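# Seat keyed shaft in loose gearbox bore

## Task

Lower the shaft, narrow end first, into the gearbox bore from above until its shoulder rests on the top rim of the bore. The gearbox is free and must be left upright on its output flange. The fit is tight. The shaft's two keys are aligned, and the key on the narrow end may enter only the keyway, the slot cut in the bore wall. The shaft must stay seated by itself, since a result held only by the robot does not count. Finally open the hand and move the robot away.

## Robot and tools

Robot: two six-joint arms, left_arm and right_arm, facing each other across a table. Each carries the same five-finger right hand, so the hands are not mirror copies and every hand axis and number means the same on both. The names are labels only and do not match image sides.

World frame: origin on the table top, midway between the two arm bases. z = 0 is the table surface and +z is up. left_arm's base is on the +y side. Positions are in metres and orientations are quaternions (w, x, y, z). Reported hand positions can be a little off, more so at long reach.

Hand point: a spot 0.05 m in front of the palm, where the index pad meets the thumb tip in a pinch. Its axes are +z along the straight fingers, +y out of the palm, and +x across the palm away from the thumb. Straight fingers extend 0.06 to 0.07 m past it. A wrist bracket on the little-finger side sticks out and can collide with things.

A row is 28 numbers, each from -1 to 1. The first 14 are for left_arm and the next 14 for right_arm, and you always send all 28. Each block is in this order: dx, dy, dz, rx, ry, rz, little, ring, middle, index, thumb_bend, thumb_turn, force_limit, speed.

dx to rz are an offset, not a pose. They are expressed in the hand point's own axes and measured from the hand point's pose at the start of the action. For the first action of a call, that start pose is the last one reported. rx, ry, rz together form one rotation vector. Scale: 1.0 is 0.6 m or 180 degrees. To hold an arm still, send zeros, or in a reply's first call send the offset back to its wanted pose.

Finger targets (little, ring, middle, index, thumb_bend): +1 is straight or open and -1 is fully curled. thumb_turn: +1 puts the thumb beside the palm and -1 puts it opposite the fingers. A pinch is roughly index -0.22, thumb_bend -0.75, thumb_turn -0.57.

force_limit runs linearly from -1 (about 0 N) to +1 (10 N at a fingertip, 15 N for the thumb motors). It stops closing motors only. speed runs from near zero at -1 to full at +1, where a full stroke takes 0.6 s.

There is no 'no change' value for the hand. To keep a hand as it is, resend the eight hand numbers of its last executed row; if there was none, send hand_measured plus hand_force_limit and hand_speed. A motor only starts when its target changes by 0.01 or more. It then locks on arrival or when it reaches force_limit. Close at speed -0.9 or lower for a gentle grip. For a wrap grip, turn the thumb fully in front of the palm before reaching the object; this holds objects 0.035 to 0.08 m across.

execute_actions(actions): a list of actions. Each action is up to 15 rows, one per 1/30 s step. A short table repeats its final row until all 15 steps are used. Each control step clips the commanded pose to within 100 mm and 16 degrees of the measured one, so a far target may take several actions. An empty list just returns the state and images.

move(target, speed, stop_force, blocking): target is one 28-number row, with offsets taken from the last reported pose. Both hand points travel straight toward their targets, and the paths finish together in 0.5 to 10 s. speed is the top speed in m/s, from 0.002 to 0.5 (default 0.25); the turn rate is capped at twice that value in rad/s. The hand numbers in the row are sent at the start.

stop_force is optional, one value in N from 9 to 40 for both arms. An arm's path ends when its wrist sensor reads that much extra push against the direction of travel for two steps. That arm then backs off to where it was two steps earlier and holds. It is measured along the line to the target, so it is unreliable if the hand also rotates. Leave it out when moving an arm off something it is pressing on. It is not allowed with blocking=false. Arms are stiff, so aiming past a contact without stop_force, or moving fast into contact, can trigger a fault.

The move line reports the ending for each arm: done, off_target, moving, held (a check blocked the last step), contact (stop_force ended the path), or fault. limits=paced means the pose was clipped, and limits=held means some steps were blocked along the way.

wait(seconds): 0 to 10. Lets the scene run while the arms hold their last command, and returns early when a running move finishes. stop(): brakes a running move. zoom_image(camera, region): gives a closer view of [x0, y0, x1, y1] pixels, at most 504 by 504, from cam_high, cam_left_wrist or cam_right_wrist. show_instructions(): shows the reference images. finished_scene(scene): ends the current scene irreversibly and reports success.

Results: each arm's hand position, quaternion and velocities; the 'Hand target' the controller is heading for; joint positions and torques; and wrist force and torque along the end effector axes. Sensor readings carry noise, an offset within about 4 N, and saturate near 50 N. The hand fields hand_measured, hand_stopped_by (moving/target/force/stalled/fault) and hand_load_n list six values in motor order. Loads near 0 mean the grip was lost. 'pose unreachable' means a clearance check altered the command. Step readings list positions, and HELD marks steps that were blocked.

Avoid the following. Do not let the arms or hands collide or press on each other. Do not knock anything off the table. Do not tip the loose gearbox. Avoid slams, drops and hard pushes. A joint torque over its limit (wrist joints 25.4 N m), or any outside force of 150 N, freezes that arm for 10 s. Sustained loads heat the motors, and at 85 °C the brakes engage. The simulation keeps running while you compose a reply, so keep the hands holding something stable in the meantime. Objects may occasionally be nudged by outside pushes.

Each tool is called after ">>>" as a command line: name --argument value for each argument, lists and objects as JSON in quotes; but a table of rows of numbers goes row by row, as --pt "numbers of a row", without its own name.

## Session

>>> execute_actions --actions '[]'

Scene clock: 0.00 s.
left_arm: end_effector_position=(+0.2520, +0.4687, +0.4899) hand_measured=(+1.000, +1.000, +1.000, +1.000, +1.000, +1.000) hand_load_n=(+0.0, +0.0, +0.0, +0.0, +0.0, +0.0) hand_stopped_by=(target, target, target, target, target, target) hand_force_limit=0.00 hand_speed=-0.80 end_effector_quat_wxyz=(+0.017, +0.294, +0.956, -0.007) end_effector_velocity=(+0.000, -0.000, -0.000) end_effector_angular_velocity=(-0.001, -0.001, +0.001) | right_arm: end_effector_position=(+0.0564, -0.2479, +0.4804) hand_measured=(+1.000, +1.000, +1.000, +1.000, +1.000, +1.000) hand_load_n=(+0.0, +0.0, +0.0, +0.0, +0.0, +0.0) hand_stopped_by=(target, target, target, target, target, target) hand_force_limit=0.00 hand_speed=-0.80 end_effector_quat_wxyz=(+0.006, -0.376, +0.926, -0.011) end_effector_velocity=(-0.000, -0.000, -0.000) end_effector_angular_velocity=(-0.001, +0.000, +0.000)
Joint positions: left_arm=[ 0.569 -1.742  1.318  1.958  1.562 -1.873] | right_arm=[-1.185 -1.741  1.344  1.957  1.594 -1.884]
Joint velocities: left_arm=[ 0.     0.001 -0.001 -0.002  0.    -0.001] | right_arm=[ 0.     0.     0.     0.     0.001 -0.   ]
Joint torques (N m, as the arm reports them, + toward a larger angle): no reading
Motor temperatures (°C, as the motors report them): left_arm=[27 27 28 32 35 31] | right_arm=[28 28 27 30 35 33]
Wrist force (N, on the end effector, along its own x y z axes, offset not removed): no reading
Wrist torque (N m, same axes, about the end effector's origin, offset not removed): no reading
Hand target (left_arm): +0.252, +0.469, +0.490; +0.017, +0.294, +0.956, -0.007
Hand target (right_arm): +0.056, -0.248, +0.480; +0.006, -0.376, +0.926, -0.011
camera_calibration (this result's frames):
cam_left_wrist: T_world_to_cam=[[0.646283, 0.762528, 0.0295016, -0.535051], [0.598602, -0.530567, 0.600145, -0.204124], [0.47328, -0.370204, -0.799347, 0.573802], [0, 0, 0, 1]] pos_world=[0.196415, 0.512114, 0.596956]
cam_right_wrist: T_world_to_cam=[[-0.582122, 0.812924, -0.0170053, 0.242989], [0.681069, 0.498914, 0.535938, -0.165214], [0.444161, 0.300399, -0.844086, 0.58368], [0, 0, 0, 1]] pos_world=[-0.00527624, -0.290441, 0.585353]

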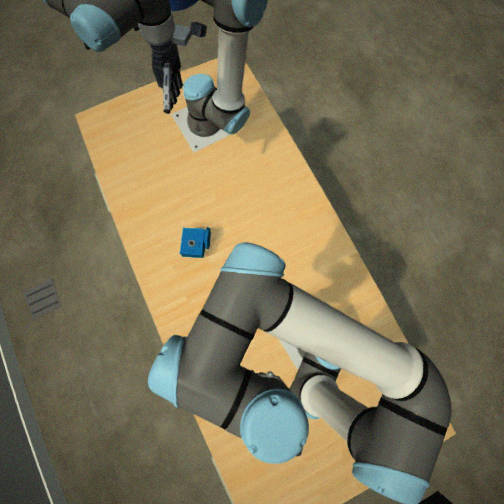

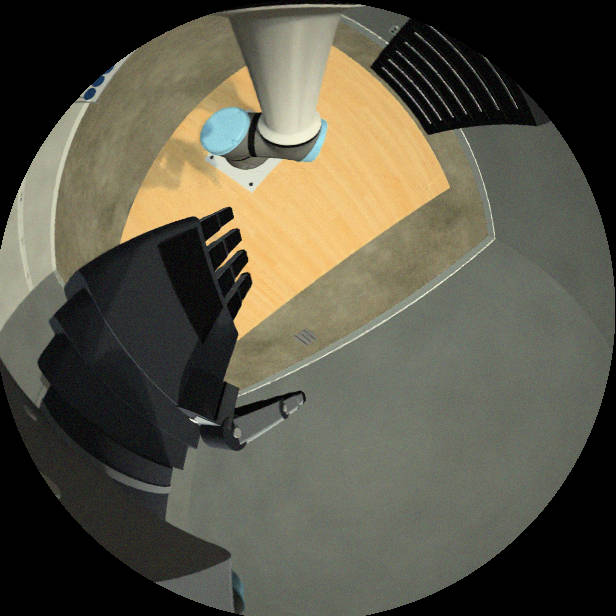

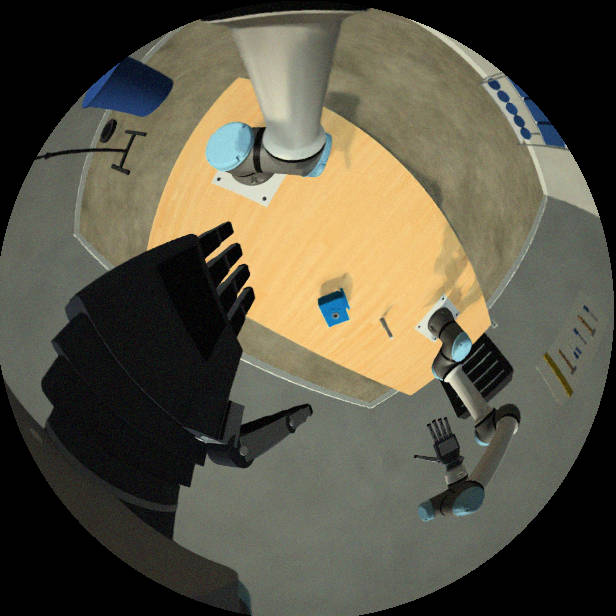

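>>> zoom_image --camera "cam_right_wrist" --region '[310,280,410,350]'

>>> zoom_image --camera "cam_high" --region '[170,220,220,265]'

Region (310, 280, 410, 350) of cam_right_wrist's 616x616 image, scaled by 5.040, with more detail than that image has; it fills the top 353 rows of this view, and the rest is white.

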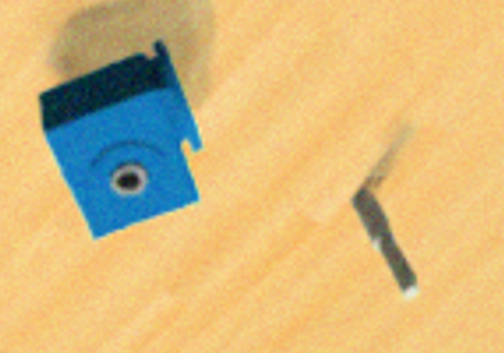

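Region (170, 220, 220, 265) of cam_high's 504x504 image, scaled by 10.080, with more detail than that image has; it fills the top 454 rows of this view, and the rest is white.

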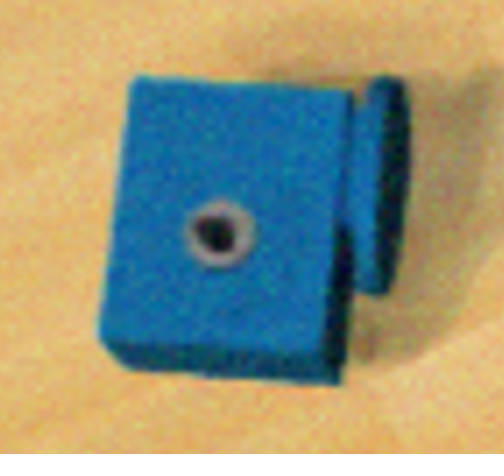

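>>> move --target '[0.017,-0.336,0.568,0.511,0.28,-0.531,-1,-1,0.4,0.4,-0.5,-0.8,0.5,0.3,0,0,0,0,0,0,1,1,1,1,1,1,0,-0.8]' --speed 0.3

Scene clock: 7.83 s.
left_arm: end_effector_position=(+0.1415, +0.3095, +0.1592) hand_measured=(-1.000, -1.000, +0.400, +0.400, -0.500, -0.800) hand_load_n=(+0.0, +0.0, +0.0, +0.0, +0.0, +0.0) hand_stopped_by=(target, target, target, target, target, target) hand_force_limit=0.50 hand_speed=0.30 end_effector_quat_wxyz=(+0.550, +0.351, -0.620, +0.435) end_effector_velocity=(-0.000, +0.000, +0.000) end_effector_angular_velocity=(+0.001, +0.001, -0.001) | right_arm: end_effector_position=(+0.0564, -0.2479, +0.4804) hand_measured=(+1.000, +1.000, +1.000, +1.000, +1.000, +1.000) hand_load_n=(+0.0, +0.0, +0.0, +0.0, +0.0, +0.0) hand_stopped_by=(target, target, target, target, target, target) hand_force_limit=0.00 hand_speed=-0.80 end_effector_quat_wxyz=(+0.006, -0.376, +0.926, -0.011) end_effector_velocity=(-0.000, -0.000, -0.000) end_effector_angular_velocity=(-0.000, +0.000, +0.000)
Joint positions: left_arm=[ 1.09  -1.019  2.164  0.796  3.123 -2.616] | right_arm=[-1.185 -1.741  1.344  1.957  1.594 -1.884]
Joint velocities: left_arm=[-0.    -0.001  0.001  0.001 -0.001  0.   ] | right_arm=[ 0.    -0.     0.001 -0.     0.     0.   ]
Joint torques (N m, as the arm reports them, + toward a larger angle): left_arm=[  9.9  -37.02 -10.01   4.29   0.13   0.27] | right_arm=[ -0.88  -7.2  -18.61   2.64  -0.03   0.17]
Motor temperatures (°C, as the motors report them): left_arm=[27 27 28 32 35 31] | right_arm=[28 28 27 30 35 33]
Wrist force (N, on the end effector, along its own x y z axes, offset not removed): left_arm=[-1.8 -1.5 0.8] | right_arm=[-1.5 -1.3 0.4]
Wrist torque (N m, same axes, about the end effector's origin, offset not removed): left_arm=[-0.30 0.15 -0.15] | right_arm=[-0.29 0.26 -0.10]
Hand target (left_arm): +0.142, +0.310, +0.159; +0.550, +0.351, -0.621, +0.435
Hand target (right_arm): +0.056, -0.248, +0.480; +0.006, -0.376, +0.926, -0.011
Off the commanded pose (left_arm): 0.014 m, 24 deg; orientation clipped at the last step of the last action.
Off the commanded pose (right_arm): 0.000 m, 0 deg.
move: held (left_arm); limits=paced,held; held on 24 of 210 steps (left_arm), including the last (left_arm)
pose unreachable (left arm): on one or more control steps of this call, first in action 0 (counted from 0), this arm could not follow its commanded pose, so it was not sent that pose on those steps. On the call's last step it was still not sent that pose. It may still have moved: this result reports where it is.
cause: the commanded pose would bring two parts of the arm too close to each other (joints 4 (wrist 1) to 6 (wrist 3) lie between them).
camera_calibration (this result's frames):
cam_left_wrist: T_world_to_cam=[[-0.882516, 0.393044, -0.258227, 0.0439757], [0.430687, 0.454953, -0.77944, -0.0856711], [-0.188873, -0.799083, -0.570783, 0.492873], [0, 0, 0, 1]] pos_world=[0.168797, 0.415539, 0.225904]
cam_right_wrist: T_world_to_cam=[[-0.582122, 0.812924, -0.0170051, 0.242989], [0.68107, 0.498914, 0.535938, -0.165214], [0.444161, 0.300399, -0.844086, 0.58368], [0, 0, 0, 1]] pos_world=[-0.00527619, -0.290441, 0.585353]

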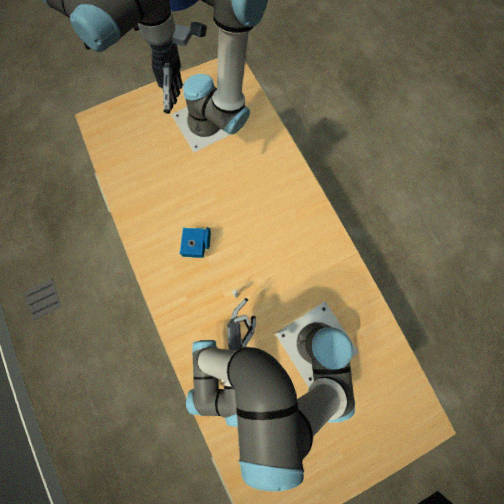

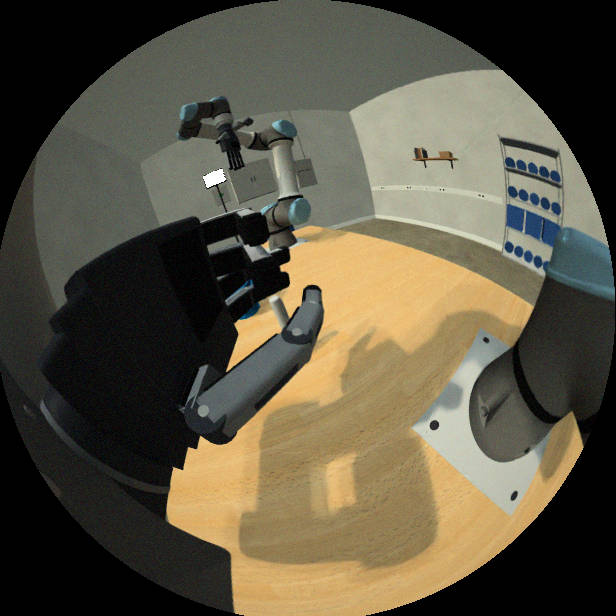

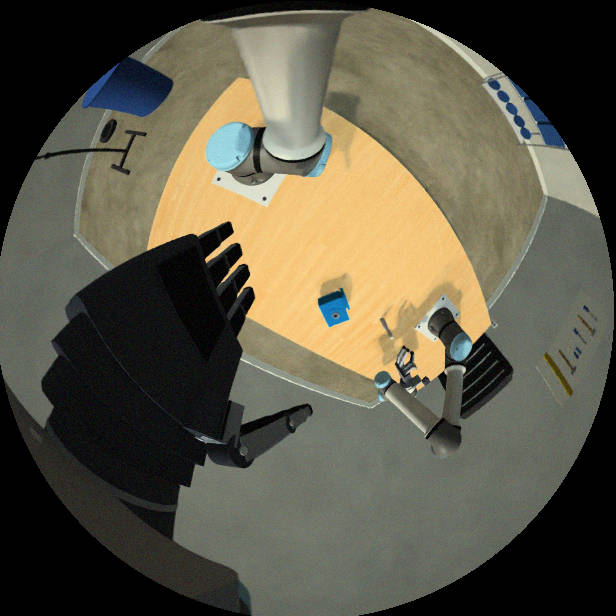

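>>> move --target '[-0.055,0.057,0.127,0.373,-0.024,-0.047,-1,-1,0.4,0.4,-0.5,-0.8,0.5,0.3,0,0,0,0,0,0,1,1,1,1,1,1,0,-0.8]' --speed 0.25

>>> zoom_image --camera "cam_high" --region '[215,270,275,330]'

Scene clock: 10.93 s.
left_arm: end_effector_position=(+0.1364, +0.3051, +0.1555) hand_measured=(-1.000, -1.000, +0.400, +0.400, -0.500, -0.800) hand_load_n=(+0.0, +0.0, +0.0, +0.0, +0.0, +0.0) hand_stopped_by=(target, target, target, target, target, target) hand_force_limit=0.50 hand_speed=0.30 end_effector_quat_wxyz=(+0.564, +0.348, -0.603, +0.444) end_effector_velocity=(-0.000, +0.000, +0.000) end_effector_angular_velocity=(+0.001, +0.004, +0.000) | right_arm: end_effector_position=(+0.0564, -0.2479, +0.4804) hand_measured=(+1.000, +1.000, +1.000, +1.000, +1.000, +1.000) hand_load_n=(+0.0, +0.0, +0.0, +0.0, +0.0, +0.0) hand_stopped_by=(target, target, target, target, target, target) hand_force_limit=0.00 hand_speed=-0.80 end_effector_quat_wxyz=(+0.006, -0.376, +0.926, -0.011) end_effector_velocity=(-0.000, +0.001, +0.000) end_effector_angular_velocity=(+0.002, -0.001, +0.001)
Joint positions: left_arm=[ 1.076 -0.98   2.181  0.756  3.174 -2.611] | right_arm=[-1.185 -1.741  1.344  1.957  1.594 -1.884]
Joint velocities: left_arm=[-0.     0.     0.001  0.001  0.    -0.001] | right_arm=[ 0.001  0.    -0.001 -0.001 -0.001  0.   ]
Joint torques (N m, as the arm reports them, + toward a larger angle): left_arm=[ -5.16 -36.79  -1.25   1.43   1.01   0.92] | right_arm=[ -0.98  -7.85 -18.6    2.64  -0.03   0.23]
Motor temperatures (°C, as the motors report them): left_arm=[27 27 28 32 35 31] | right_arm=[28 28 27 30 35 33]
Wrist force (N, on the end effector, along its own x y z axes, offset not removed): left_arm=[-4.7 -1.6 -3.3] | right_arm=[2.0 -1.6 1.3]
Wrist torque (N m, same axes, about the end effector's origin, offset not removed): left_arm=[-0.17 0.76 -0.25] | right_arm=[-0.35 -0.28 0.31]
Hand target (left_arm): +0.136, +0.305, +0.156; +0.564, +0.348, -0.603, +0.444
Hand target (right_arm): +0.056, -0.248, +0.480; +0.006, -0.376, +0.926, -0.011
Off the commanded pose (left_arm): 0.082 m, 67 deg; orientation clipped at the last step of the last action.
Off the commanded pose (right_arm): 0.000 m, 0 deg.
move: held (left_arm); limits=paced,held; held on 49 of 81 steps (left_arm), including the last (left_arm)
pose unreachable (left arm): on one or more control steps of this call, first in action 0 (counted from 0), this arm could not follow its commanded pose, so it was not sent that pose on those steps. On the call's last step it was still not sent that pose. It may still have moved: this result reports where it is.
cause: the commanded pose would bring two parts of the arm too close to each other (joints 4 (wrist 1) to 6 (wrist 3) lie between them).
camera_calibration (this result's frames):
cam_left_wrist: T_world_to_cam=[[-0.891308, 0.378673, -0.249353, 0.0443885], [0.406921, 0.42555, -0.808283, -0.0675898], [-0.199963, -0.821897, -0.533386, 0.488931], [0, 0, 0, 1]] pos_world=[0.164835, 0.413805, 0.217226]
cam_right_wrist: T_world_to_cam=[[-0.582122, 0.812924, -0.017005, 0.242989], [0.68107, 0.498914, 0.535938, -0.165214], [0.444161, 0.300399, -0.844086, 0.58368], [0, 0, 0, 1]] pos_world=[-0.00527622, -0.290441, 0.585353]

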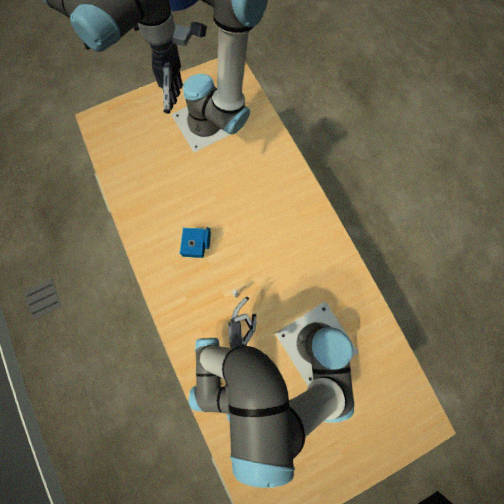

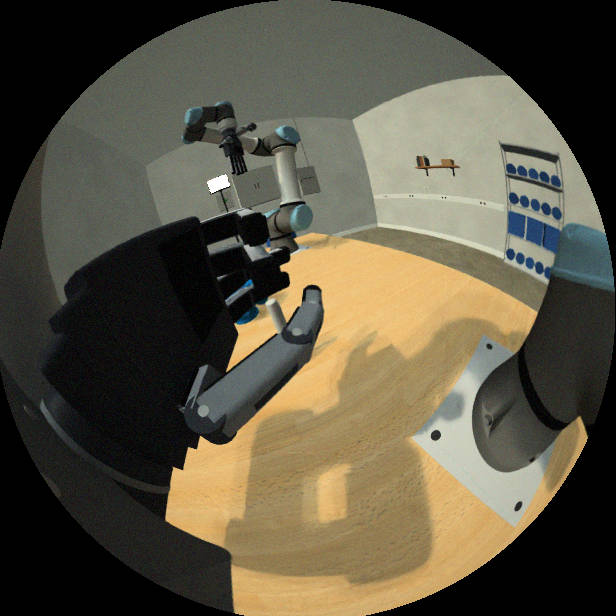

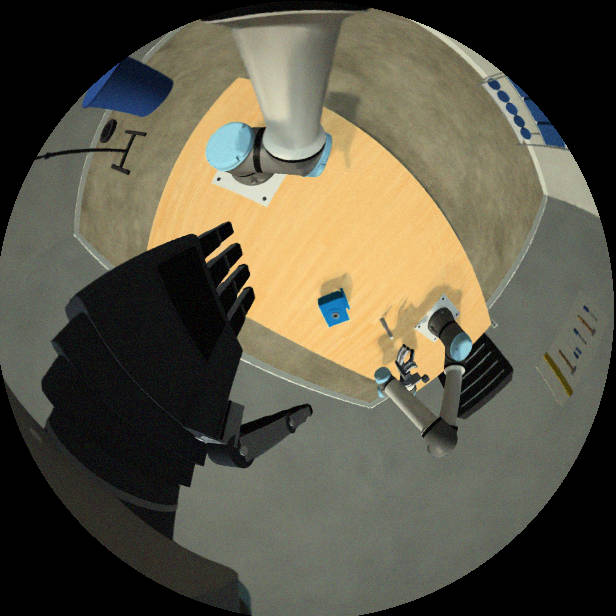

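Region (215, 270, 275, 330) of cam_high's 504x504 image, scaled by 8.400, with more detail than that image has.

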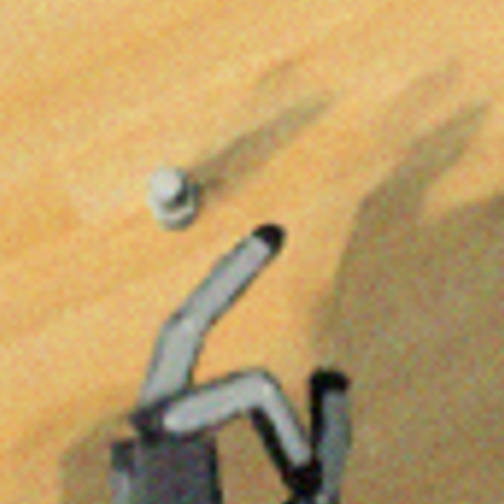

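>>> move --target '[0.1,0,0,0.0,-0.22,0,-1,-1,0.4,0.4,-0.5,-0.8,0.5,0.3,0,0,0,0,0,0,1,1,1,1,1,1,0,-0.8]'

>>> move --target '[0,0.08,0,0.27,0,-0.22,-1,-1,0.4,0.4,-0.5,-0.8,0.5,0.3,0,0,0,0,0,0,1,1,1,1,1,1,0,-0.8]'

Scene clock: 16.50 s.
left_arm: end_effector_position=(+0.1294, +0.3098, +0.2148) hand_measured=(-1.000, -1.000, +0.400, +0.400, -0.500, -0.800) hand_load_n=(+0.0, +0.0, +0.0, +0.0, +0.0, +0.0) hand_stopped_by=(target, target, target, target, target, target) hand_force_limit=0.50 hand_speed=0.30 end_effector_quat_wxyz=(+0.327, +0.478, -0.758, +0.300) end_effector_velocity=(-0.001, -0.000, +0.000) end_effector_angular_velocity=(+0.006, -0.005, +0.005) | right_arm: end_effector_position=(+0.0564, -0.2479, +0.4804) hand_measured=(+1.000, +1.000, +1.000, +1.000, +1.000, +1.000) hand_load_n=(+0.0, +0.0, +0.0, +0.0, +0.0, +0.0) hand_stopped_by=(target, target, target, target, target, target) hand_force_limit=0.00 hand_speed=-0.80 end_effector_quat_wxyz=(+0.006, -0.376, +0.926, -0.011) end_effector_velocity=(+0.000, +0.000, +0.000) end_effector_angular_velocity=(+0.000, -0.001, -0.000)
Joint positions: left_arm=[ 0.785 -1.691  2.051  0.721  2.384 -3.592] | right_arm=[-1.185 -1.741  1.344  1.957  1.594 -1.884]
Joint velocities: left_arm=[-0.009 -0.01   0.002 -0.001 -0.014 -0.012] | right_arm=[-0.     0.    -0.001 -0.001  0.    -0.   ]
Joint torques (N m, as the arm reports them, + toward a larger angle): left_arm=[-13.42 -19.26  -9.23  -0.55  -0.54  -1.36] | right_arm=[ -0.96  -7.23 -18.36   2.52   0.02   0.25]
Motor temperatures (°C, as the motors report them): left_arm=[27 27 28 32 35 31] | right_arm=[28 28 27 30 35 33]
Wrist force (N, on the end effector, along its own x y z axes, offset not removed): left_arm=[-9.9 -0.1 1.4] | right_arm=[-0.6 -5.0 1.5]
Wrist torque (N m, same axes, about the end effector's origin, offset not removed): left_arm=[0.05 1.43 -0.56] | right_arm=[-0.87 0.24 -0.07]
Hand target (left_arm): +0.129, +0.310, +0.215; -0.326, -0.478, +0.758, -0.300
Hand target (right_arm): +0.056, -0.248, +0.480; +0.006, -0.376, +0.926, -0.011
Off the commanded pose (left_arm): 0.000 m, 0 deg.
Off the commanded pose (right_arm): 0.000 m, 0 deg.
move: done; limits=paced
camera_calibration (this result's frames):
cam_left_wrist: T_world_to_cam=[[-0.873689, 0.439157, -0.209306, 0.0215591], [0.483669, 0.830355, -0.276722, -0.268307], [0.0522738, -0.343004, -0.937878, 0.428873], [0, 0, 0, 1]] pos_world=[0.126189, 0.360427, 0.332497]
cam_right_wrist: T_world_to_cam=[[-0.582122, 0.812924, -0.0170053, 0.242989], [0.681069, 0.498914, 0.535938, -0.165214], [0.444161, 0.300399, -0.844086, 0.58368], [0, 0, 0, 1]] pos_world=[-0.00527619, -0.290441, 0.585353]

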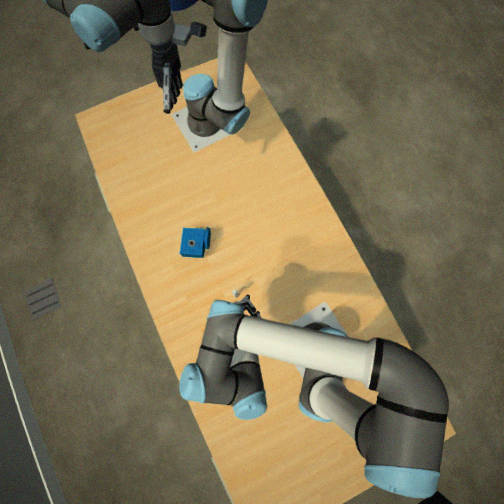

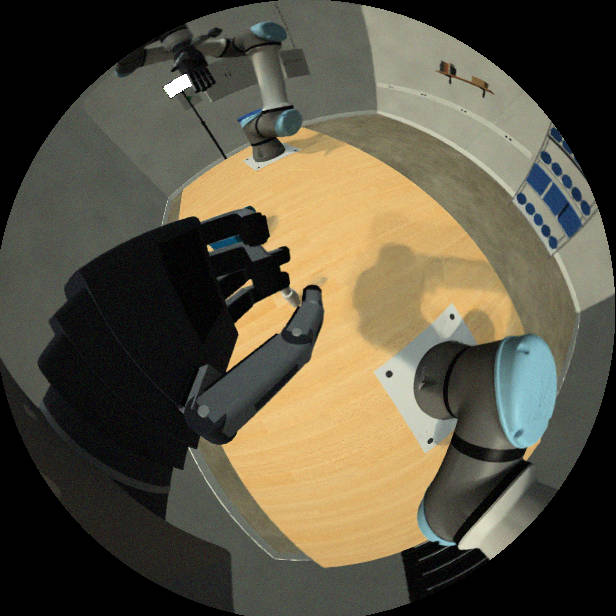

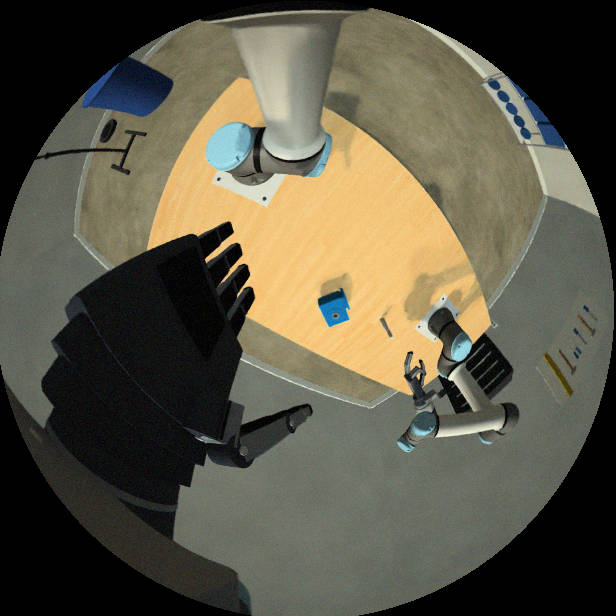

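Scene clock: 19.27 s.
left_arm: end_effector_position=(+0.0868, +0.3275, +0.2080) hand_measured=(-1.000, -1.000, +0.400, +0.400, -0.500, -0.800) hand_load_n=(+0.0, +0.0, +0.0, +0.0, +0.0, +0.0) hand_stopped_by=(target, target, target, target, target, target) hand_force_limit=0.50 hand_speed=0.30 end_effector_quat_wxyz=(+0.318, +0.764, -0.449, +0.336) end_effector_velocity=(-0.000, -0.000, -0.000) end_effector_angular_velocity=(+0.013, +0.017, +0.008) | right_arm: end_effector_position=(+0.0564, -0.2479, +0.4804) hand_measured=(+1.000, +1.000, +1.000, +1.000, +1.000, +1.000) hand_load_n=(+0.0, +0.0, +0.0, +0.0, +0.0, +0.0) hand_stopped_by=(target, target, target, target, target, target) hand_force_limit=0.00 hand_speed=-0.80 end_effector_quat_wxyz=(+0.006, -0.376, +0.926, -0.011) end_effector_velocity=(-0.000, +0.000, -0.000) end_effector_angular_velocity=(+0.000, +0.001, +0.000)
Joint positions: left_arm=[ 0.127 -2.475  2.421  0.662  1.529 -4.968] | right_arm=[-1.185 -1.741  1.344  1.957  1.594 -1.884]
Joint velocities: left_arm=[-0.023  0.002 -0.004  0.02  -0.018 -0.029] | right_arm=[ 0.  0.  0. -0. -0. -0.]
Joint torques (N m, as the arm reports them, + toward a larger angle): left_arm=[-13.21  20.47 -31.13   2.18  -1.72  -1.43] | right_arm=[ -0.99  -7.13 -17.98   2.62  -0.11   0.28]
Motor temperatures (°C, as the motors report them): left_arm=[27 27 28 32 35 31] | right_arm=[28 28 27 30 35 33]
Wrist force (N, on the end effector, along its own x y z axes, offset not removed): left_arm=[-3.1 3.6 0.3] | right_arm=[-0.7 -2.7 2.6]
Wrist torque (N m, same axes, about the end effector's origin, offset not removed): left_arm=[0.58 0.53 -0.06] | right_arm=[-0.69 0.08 0.15]
Hand target (left_arm): +0.087, +0.327, +0.208; +0.318, +0.765, -0.449, +0.335
Hand target (right_arm): +0.056, -0.248, +0.480; +0.006, -0.376, +0.926, -0.011
Off the commanded pose (left_arm): 0.002 m, 23 deg; orientation clipped at the last step of the last action.
Off the commanded pose (right_arm): 0.000 m, 0 deg.
move: off_target (left_arm); limits=paced
camera_calibration (this result's frames):
cam_left_wrist: T_world_to_cam=[[-0.941218, -0.318051, 0.113804, 0.161767], [-0.337648, 0.875761, -0.345016, -0.193658], [0.0100679, -0.363161, -0.931672, 0.439825], [0, 0, 0, 1]] pos_world=[0.0824416, 0.380776, 0.324547]
cam_right_wrist: T_world_to_cam=[[-0.582122, 0.812924, -0.0170053, 0.242989], [0.68107, 0.498914, 0.535938, -0.165214], [0.444161, 0.300399, -0.844086, 0.58368], [0, 0, 0, 1]] pos_world=[-0.00527625, -0.290441, 0.585353]

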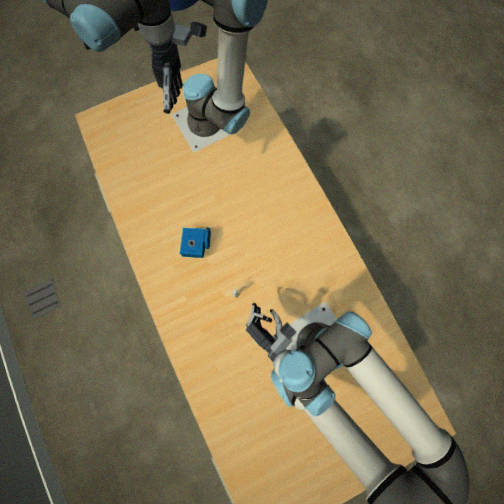

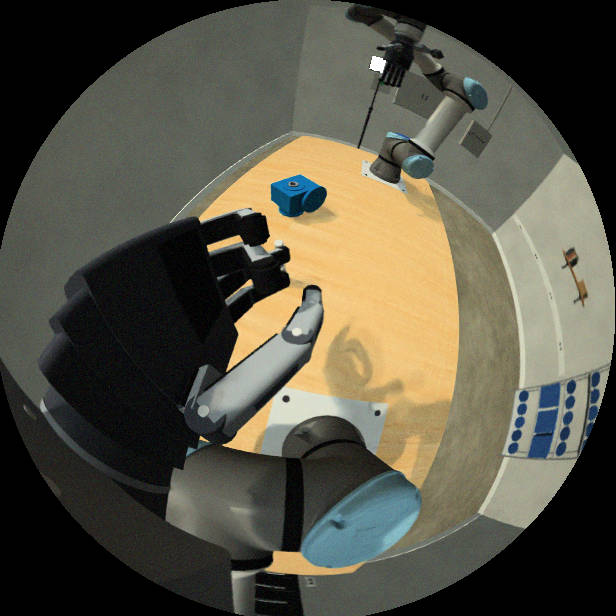

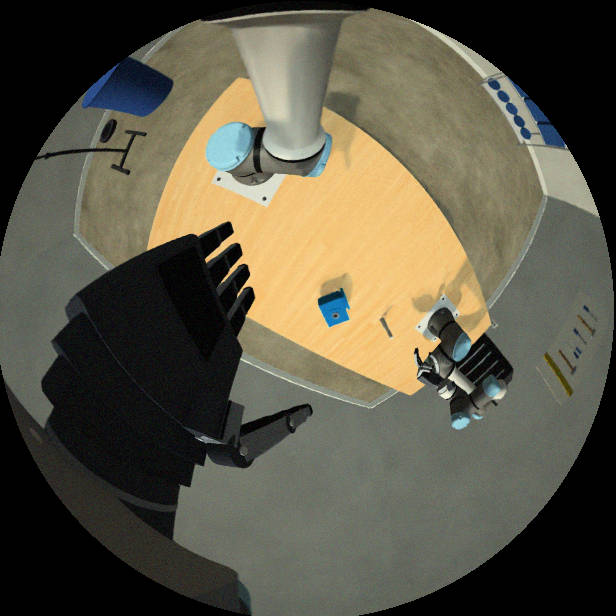

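>>> execute_actions --actions '[]'

Scene clock: 19.63 s.
left_arm: end_effector_position=(+0.0868, +0.3274, +0.2081) hand_measured=(-1.000, -1.000, +0.400, +0.400, -0.500, -0.800) hand_load_n=(+0.0, +0.0, +0.0, +0.0, +0.0, +0.0) hand_stopped_by=(target, target, target, target, target, target) hand_force_limit=0.50 hand_speed=0.30 end_effector_quat_wxyz=(+0.318, +0.765, -0.449, +0.335) end_effector_velocity=(-0.000, +0.000, -0.000) end_effector_angular_velocity=(+0.001, +0.001, -0.000) | right_arm: end_effector_position=(+0.0564, -0.2479, +0.4804) hand_measured=(+1.000, +1.000, +1.000, +1.000, +1.000, +1.000) hand_load_n=(+0.0, +0.0, +0.0, +0.0, +0.0, +0.0) hand_stopped_by=(target, target, target, target, target, target) hand_force_limit=0.00 hand_speed=-0.80 end_effector_quat_wxyz=(+0.006, -0.376, +0.926, -0.011) end_effector_velocity=(-0.000, +0.000, -0.000) end_effector_angular_velocity=(+0.001, +0.001, -0.000)
Joint positions: left_arm=[ 0.124 -2.474  2.421  0.665  1.527 -4.972] | right_arm=[-1.185 -1.741  1.344  1.957  1.594 -1.884]
Joint velocities: left_arm=[-0.    -0.     0.001  0.     0.001 -0.001] | right_arm=[-0.    -0.     0.001 -0.001 -0.001  0.   ]
Joint torques (N m, as the arm reports them, + toward a larger angle): left_arm=[-12.83  20.48 -30.6    2.09  -1.63  -1.4 ] | right_arm=[ -1.04  -7.61 -18.04   2.53  -0.08   0.21]
Motor temperatures (°C, as the motors report them): left_arm=[27 27 28 32 35 31] | right_arm=[28 28 27 30 35 33]
Wrist force (N, on the end effector, along its own x y z axes, offset not removed): left_arm=[-5.5 1.1 -1.2] | right_arm=[0.4 -1.0 3.0]
Wrist torque (N m, same axes, about the end effector's origin, offset not removed): left_arm=[0.44 0.77 -0.25] | right_arm=[-0.46 -0.07 0.13]
Hand target (left_arm): +0.087, +0.327, +0.208; +0.318, +0.765, -0.449, +0.335
Hand target (right_arm): +0.056, -0.248, +0.480; +0.006, -0.376, +0.926, -0.011
Off the commanded pose (left_arm): 0.002 m, 23 deg; orientation clipped at the last step of the last action.
Off the commanded pose (right_arm): 0.000 m, 0 deg.
camera_calibration (this result's frames):
cam_left_wrist: T_world_to_cam=[[-0.940775, -0.318983, 0.114855, 0.161777], [-0.338915, 0.875999, -0.343164, -0.193994], [0.00885089, -0.361766, -0.932227, 0.439589], [0, 0, 0, 1]] pos_world=[0.0825575, 0.380571, 0.324644]
cam_right_wrist: T_world_to_cam=[[-0.582122, 0.812924, -0.0170053, 0.242989], [0.681069, 0.498914, 0.535938, -0.165214], [0.444161, 0.300399, -0.844086, 0.58368], [0, 0, 0, 1]] pos_world=[-0.0052762, -0.290441, 0.585353]

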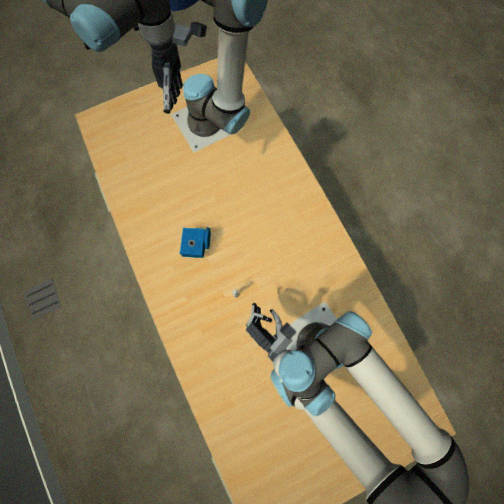

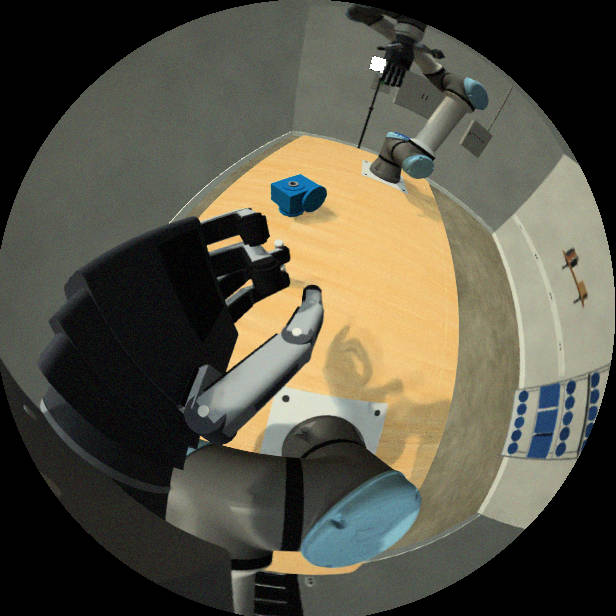

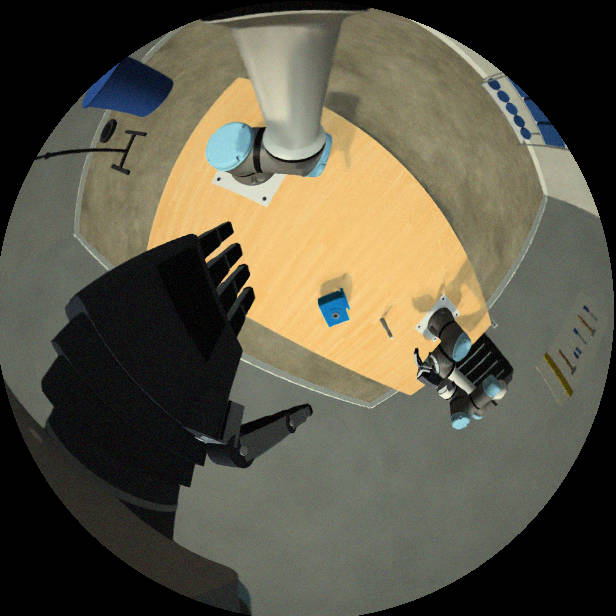

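>>> move --target '[0.2,0.047,-0.143,0,0,0,-1,-1,0.4,0.4,-0.5,-0.8,0.5,0.3,-0.232,0.18,0.245,0,0,0.911,-1,-1,0.4,0.4,-0.5,-0.8,0.5,0.3]' --speed 0.4

>>> move --target '[0,0,0,0,0,0,-1,-1,0.4,0.4,-0.5,-0.8,0.5,0.3,0.15,0,0.15,0,0.5,0,-1,-1,0.4,0.4,-0.5,-0.8,0.5,0.3]' --speed 0.3

Scene clock: 24.43 s.
left_arm: end_effector_position=(+0.0866, +0.3268, +0.3582) hand_measured=(-1.000, -1.000, +0.400, +0.400, -0.500, -0.800) hand_load_n=(+0.0, +0.0, +0.0, +0.0, +0.0, +0.0) hand_stopped_by=(target, target, target, target, target, target) hand_force_limit=0.50 hand_speed=0.30 end_effector_quat_wxyz=(+0.318, +0.765, -0.449, +0.335) end_effector_velocity=(+0.000, +0.000, +0.001) end_effector_angular_velocity=(-0.001, -0.001, +0.000) | right_arm: end_effector_position=(+0.0837, -0.0759, +0.3311) hand_measured=(-1.000, -1.000, +0.400, +0.400, -0.500, -0.800) hand_load_n=(+0.0, +0.0, +0.0, +0.0, +0.0, +0.0) hand_stopped_by=(target, target, target, target, target, target) hand_force_limit=0.50 hand_speed=0.30 end_effector_quat_wxyz=(+0.012, +0.865, +0.502, +0.005) end_effector_velocity=(-0.000, +0.001, -0.000) end_effector_angular_velocity=(-0.000, +0.000, -0.006)
Joint positions: left_arm=[ 0.131 -2.378  2.012  0.976  1.533 -4.968] | right_arm=[-0.503 -1.094  0.994  1.677  1.596  1.659]
Joint velocities: left_arm=[-0.009 -0.004 -0.001  0.003 -0.008 -0.005] | right_arm=[ 0.     0.002 -0.002  0.001 -0.     0.007]
Joint torques (N m, as the arm reports them, + toward a larger angle): left_arm=[-13.02   5.61 -29.34   2.07  -1.64  -1.47] | right_arm=[-14.32 -27.99 -29.8    4.18   3.03   1.7 ]
Motor temperatures (°C, as the motors report them): left_arm=[27 27 28 32 35 31] | right_arm=[28 28 27 30 35 33]
Wrist force (N, on the end effector, along its own x y z axes, offset not removed): left_arm=[-0.7 0.5 3.5] | right_arm=[0.7 -0.9 1.0]
Wrist torque (N m, same axes, about the end effector's origin, offset not removed): left_arm=[-0.23 0.01 0.08] | right_arm=[-0.22 -0.08 0.17]
Hand target (left_arm): +0.087, +0.327, +0.358; +0.318, +0.765, -0.449, +0.335
Hand target (right_arm): +0.084, -0.076, +0.331; +0.012, +0.865, +0.502, +0.005
Off the commanded pose (left_arm): 0.000 m, 0 deg.
Off the commanded pose (right_arm): 0.000 m, 0 deg.
move: done
camera_calibration (this result's frames):
cam_left_wrist: T_world_to_cam=[[-0.940959, -0.318226, 0.115451, 0.143785], [-0.338427, 0.876258, -0.342986, -0.14213], [0.00798226, -0.361807, -0.932219, 0.579433], [0, 0, 0, 1]] pos_world=[0.0825697, 0.379941, 0.47481]
cam_right_wrist: T_world_to_cam=[[0.783873, -0.620022, 0.0333971, -0.12331], [-0.53996, -0.654121, 0.529688, -0.172843], [-0.306572, -0.433241, -0.847535, 0.402207], [0, 0, 0, 1]] pos_world=[0.126637, -0.0152622, 0.436555]

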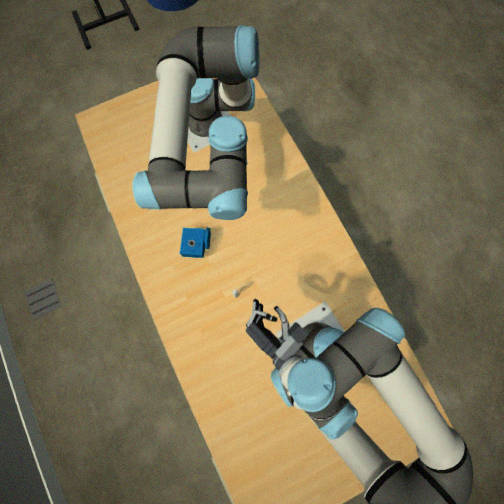

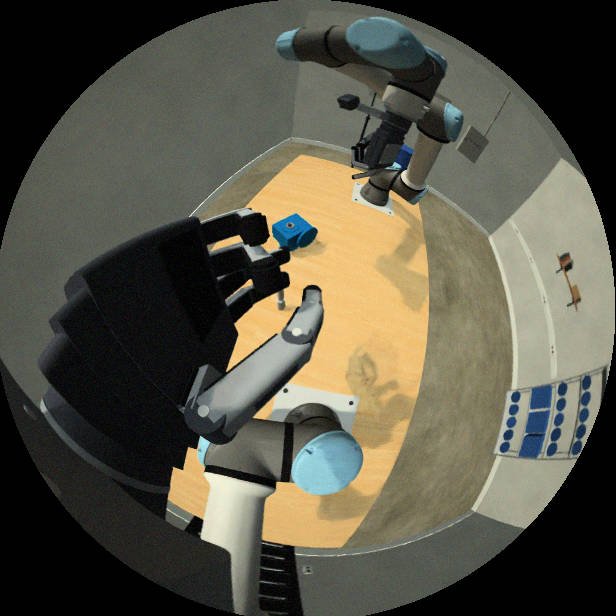

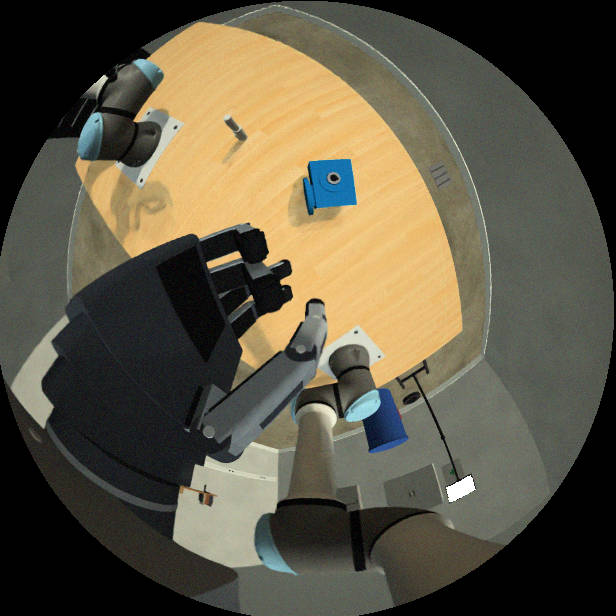

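Scene clock: 27.60 s.
left_arm: end_effector_position=(+0.0866, +0.3268, +0.3582) hand_measured=(-1.000, -1.000, +0.400, +0.400, -0.500, -0.800) hand_load_n=(+0.0, +0.0, +0.0, +0.0, +0.0, +0.0) hand_stopped_by=(target, target, target, target, target, target) hand_force_limit=0.50 hand_speed=0.30 end_effector_quat_wxyz=(+0.318, +0.765, -0.449, +0.335) end_effector_velocity=(-0.000, +0.000, -0.001) end_effector_angular_velocity=(+0.002, +0.001, -0.000) | right_arm: end_effector_position=(+0.1304, +0.0011, +0.2406) hand_measured=(-1.000, -1.000, +0.400, +0.400, -0.500, -0.800) hand_load_n=(+0.0, +0.0, +0.0, +0.0, +0.0, +0.0) hand_stopped_by=(target, target, target, target, target, target) hand_force_limit=0.50 hand_speed=0.30 end_effector_quat_wxyz=(-0.347, +0.608, +0.364, +0.614) end_effector_velocity=(-0.000, +0.001, -0.001) end_effector_angular_velocity=(+0.005, -0.004, +0.002)
Joint positions: left_arm=[ 0.131 -2.378  2.012  0.977  1.533 -4.968] | right_arm=[-0.474 -1.64   2.222 -0.578  1.686  1.546]
Joint velocities: left_arm=[-0.    -0.001  0.003 -0.     0.    -0.   ] | right_arm=[-0.     0.003  0.005 -0.015 -0.002 -0.002]
Joint torques (N m, as the arm reports them, + toward a larger angle): left_arm=[-12.12  18.99 -10.34  -1.98   0.25  -1.29] | right_arm=[-14.32  -6.94  -9.82  -2.93  -2.95  -1.81]
Motor temperatures (°C, as the motors report them): left_arm=[27 27 28 32 35 31] | right_arm=[28 28 27 30 35 33]
Wrist force (N, on the end effector, along its own x y z axes, offset not removed): left_arm=[-2.7 -0.3 -0.6] | right_arm=[-0.7 -1.1 3.8]
Wrist torque (N m, same axes, about the end effector's origin, offset not removed): left_arm=[0.02 0.57 -0.25] | right_arm=[-0.51 0.24 0.33]
Hand target (left_arm): +0.087, +0.327, +0.358; +0.318, +0.765, -0.449, +0.335
Hand target (right_arm): +0.130, +0.001, +0.241; -0.347, +0.608, +0.364, +0.614
Off the commanded pose (left_arm): 0.000 m, 0 deg.
Off the commanded pose (right_arm): 0.000 m, 0 deg.
move: done
camera_calibration (this result's frames):
cam_left_wrist: T_world_to_cam=[[-0.940957, -0.318233, 0.115448, 0.143789], [-0.338432, 0.876256, -0.342984, -0.14213], [0.00798693, -0.361805, -0.93222, 0.579432], [0, 0, 0, 1]] pos_world=[0.0825699, 0.379941, 0.474809]
cam_right_wrist: T_world_to_cam=[[0.858282, -0.497888, -0.124332, -0.0809567], [-0.359107, -0.409632, -0.838596, 0.256046], [0.366597, 0.764401, -0.530375, 0.20769], [0, 0, 0, 1]] pos_world=[0.0852934, -0.0941811, 0.314808]

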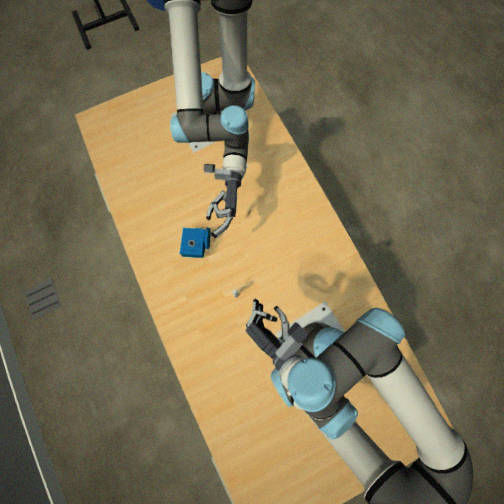

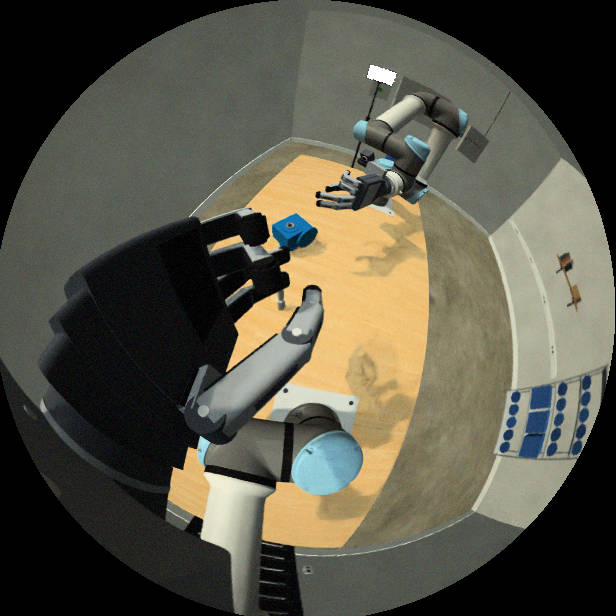

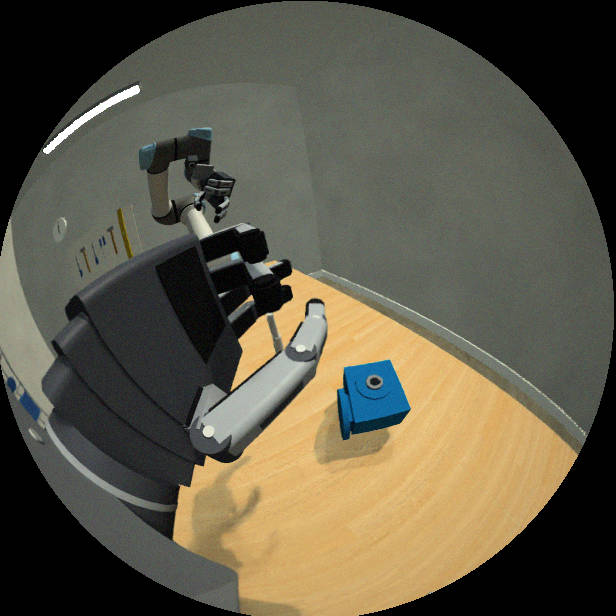

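>>> move --target '[0,0,0,0,0,0,-1,-1,0.4,0.4,-0.5,-0.8,0.5,0.3,-0.083,-0.174,0.258,-0.111,0,0,-1,-1,0.4,0.4,-0.5,-0.8,0.5,0.3]' --speed 0.15

Scene clock: 29.40 s.
left_arm: end_effector_position=(+0.0866, +0.3268, +0.3582) hand_measured=(-1.000, -1.000, +0.400, +0.400, -0.500, -0.800) hand_load_n=(+0.0, +0.0, +0.0, +0.0, +0.0, +0.0) hand_stopped_by=(target, target, target, target, target, target) hand_force_limit=0.50 hand_speed=0.30 end_effector_quat_wxyz=(+0.318, +0.765, -0.449, +0.335) end_effector_velocity=(+0.000, -0.000, +0.000) end_effector_angular_velocity=(-0.002, -0.002, -0.000) | right_arm: end_effector_position=(+0.1184, +0.1478, +0.1970) hand_measured=(-1.000, -1.000, +0.400, +0.400, -0.500, -0.800) hand_load_n=(+0.0, +0.0, +0.0, +0.0, +0.0, +0.0) hand_stopped_by=(target, target, target, target, target, target) hand_force_limit=0.50 hand_speed=0.30 end_effector_quat_wxyz=(-0.261, +0.649, +0.277, +0.659) end_effector_velocity=(+0.000, -0.000, -0.000) end_effector_angular_velocity=(-0.000, +0.000, +0.000)
Joint positions: left_arm=[ 0.131 -2.378  2.012  0.977  1.533 -4.968] | right_arm=[-0.209 -1.113  1.706 -0.599  2.224  1.541]
Joint velocities: left_arm=[-0.    -0.    -0.001 -0.002 -0.     0.001] | right_arm=[-0. -0.  0. -0. -0.  0.]
Joint torques (N m, as the arm reports them, + toward a larger angle): left_arm=[-12.34  18.86 -10.69  -2.03   0.58  -1.32] | right_arm=[ -8.22 -35.46 -13.24  -2.77  -3.03  -1.01]
Motor temperatures (°C, as the motors report them): left_arm=[27 27 28 32 35 31] | right_arm=[28 28 27 30 35 33]
Wrist force (N, on the end effector, along its own x y z axes, offset not removed): left_arm=[-1.9 0.9 0.7] | right_arm=[0.5 -1.1 0.6]
Wrist torque (N m, same axes, about the end effector's origin, offset not removed): left_arm=[0.24 0.39 0.12] | right_arm=[-0.20 0.01 0.13]
Hand target (left_arm): +0.087, +0.327, +0.358; +0.318, +0.765, -0.449, +0.335
Hand target (right_arm): +0.119, +0.148, +0.197; -0.261, +0.649, +0.277, +0.659
Off the commanded pose (left_arm): 0.000 m, 0 deg.
Off the commanded pose (right_arm): 0.040 m, 4 deg.
move: held (right_arm); limits=held; held on 11 of 47 steps (right_arm), including the last (right_arm)
pose unreachable (right arm): on one or more control steps of this call, first in action 0 (counted from 0), this arm could not follow its commanded pose, so it was not sent that pose on those steps. On the call's last step it was still not sent that pose. It may still have moved: this result reports where it is.
cause: the commanded pose would bring two parts of the arm too close to each other (joints 4 (wrist 1) to 6 (wrist 3) lie between them).
camera_calibration (this result's frames):
cam_left_wrist: T_world_to_cam=[[-0.940957, -0.318233, 0.115448, 0.143789], [-0.338432, 0.876256, -0.342986, -0.142128], [0.00798741, -0.361806, -0.932219, 0.579432], [0, 0, 0, 1]] pos_world=[0.08257, 0.379941, 0.47481]
cam_right_wrist: T_world_to_cam=[[0.69379, -0.709491, -0.123606, 0.0474945], [-0.449888, -0.29295, -0.843671, 0.269822], [0.562367, 0.64094, -0.522437, 0.0703734], [0, 0, 0, 1]] pos_world=[0.0488627, 0.067636, 0.270277]

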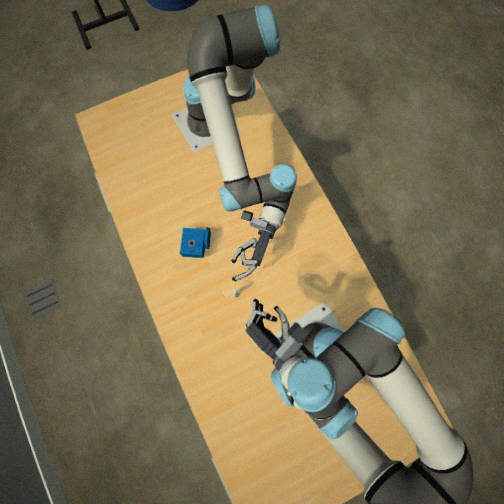

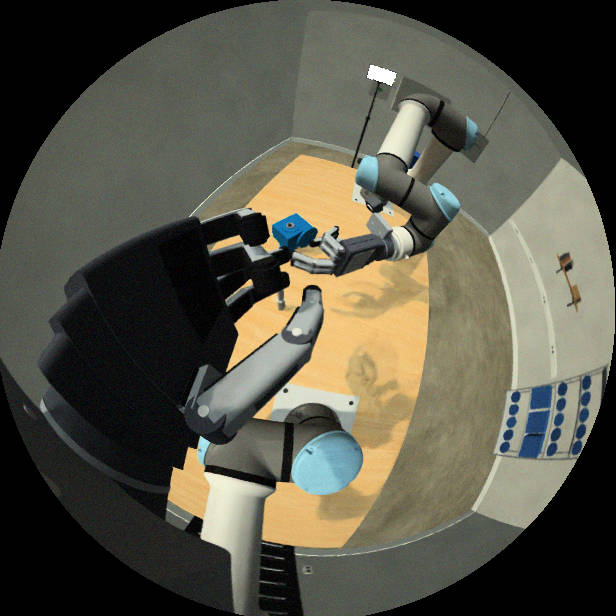

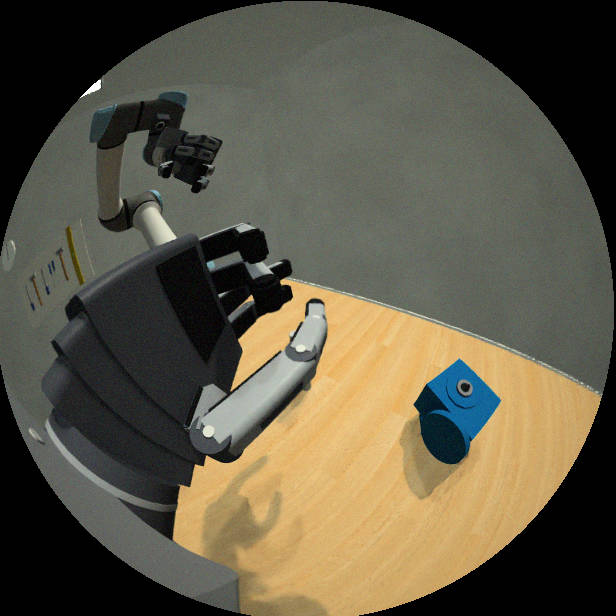

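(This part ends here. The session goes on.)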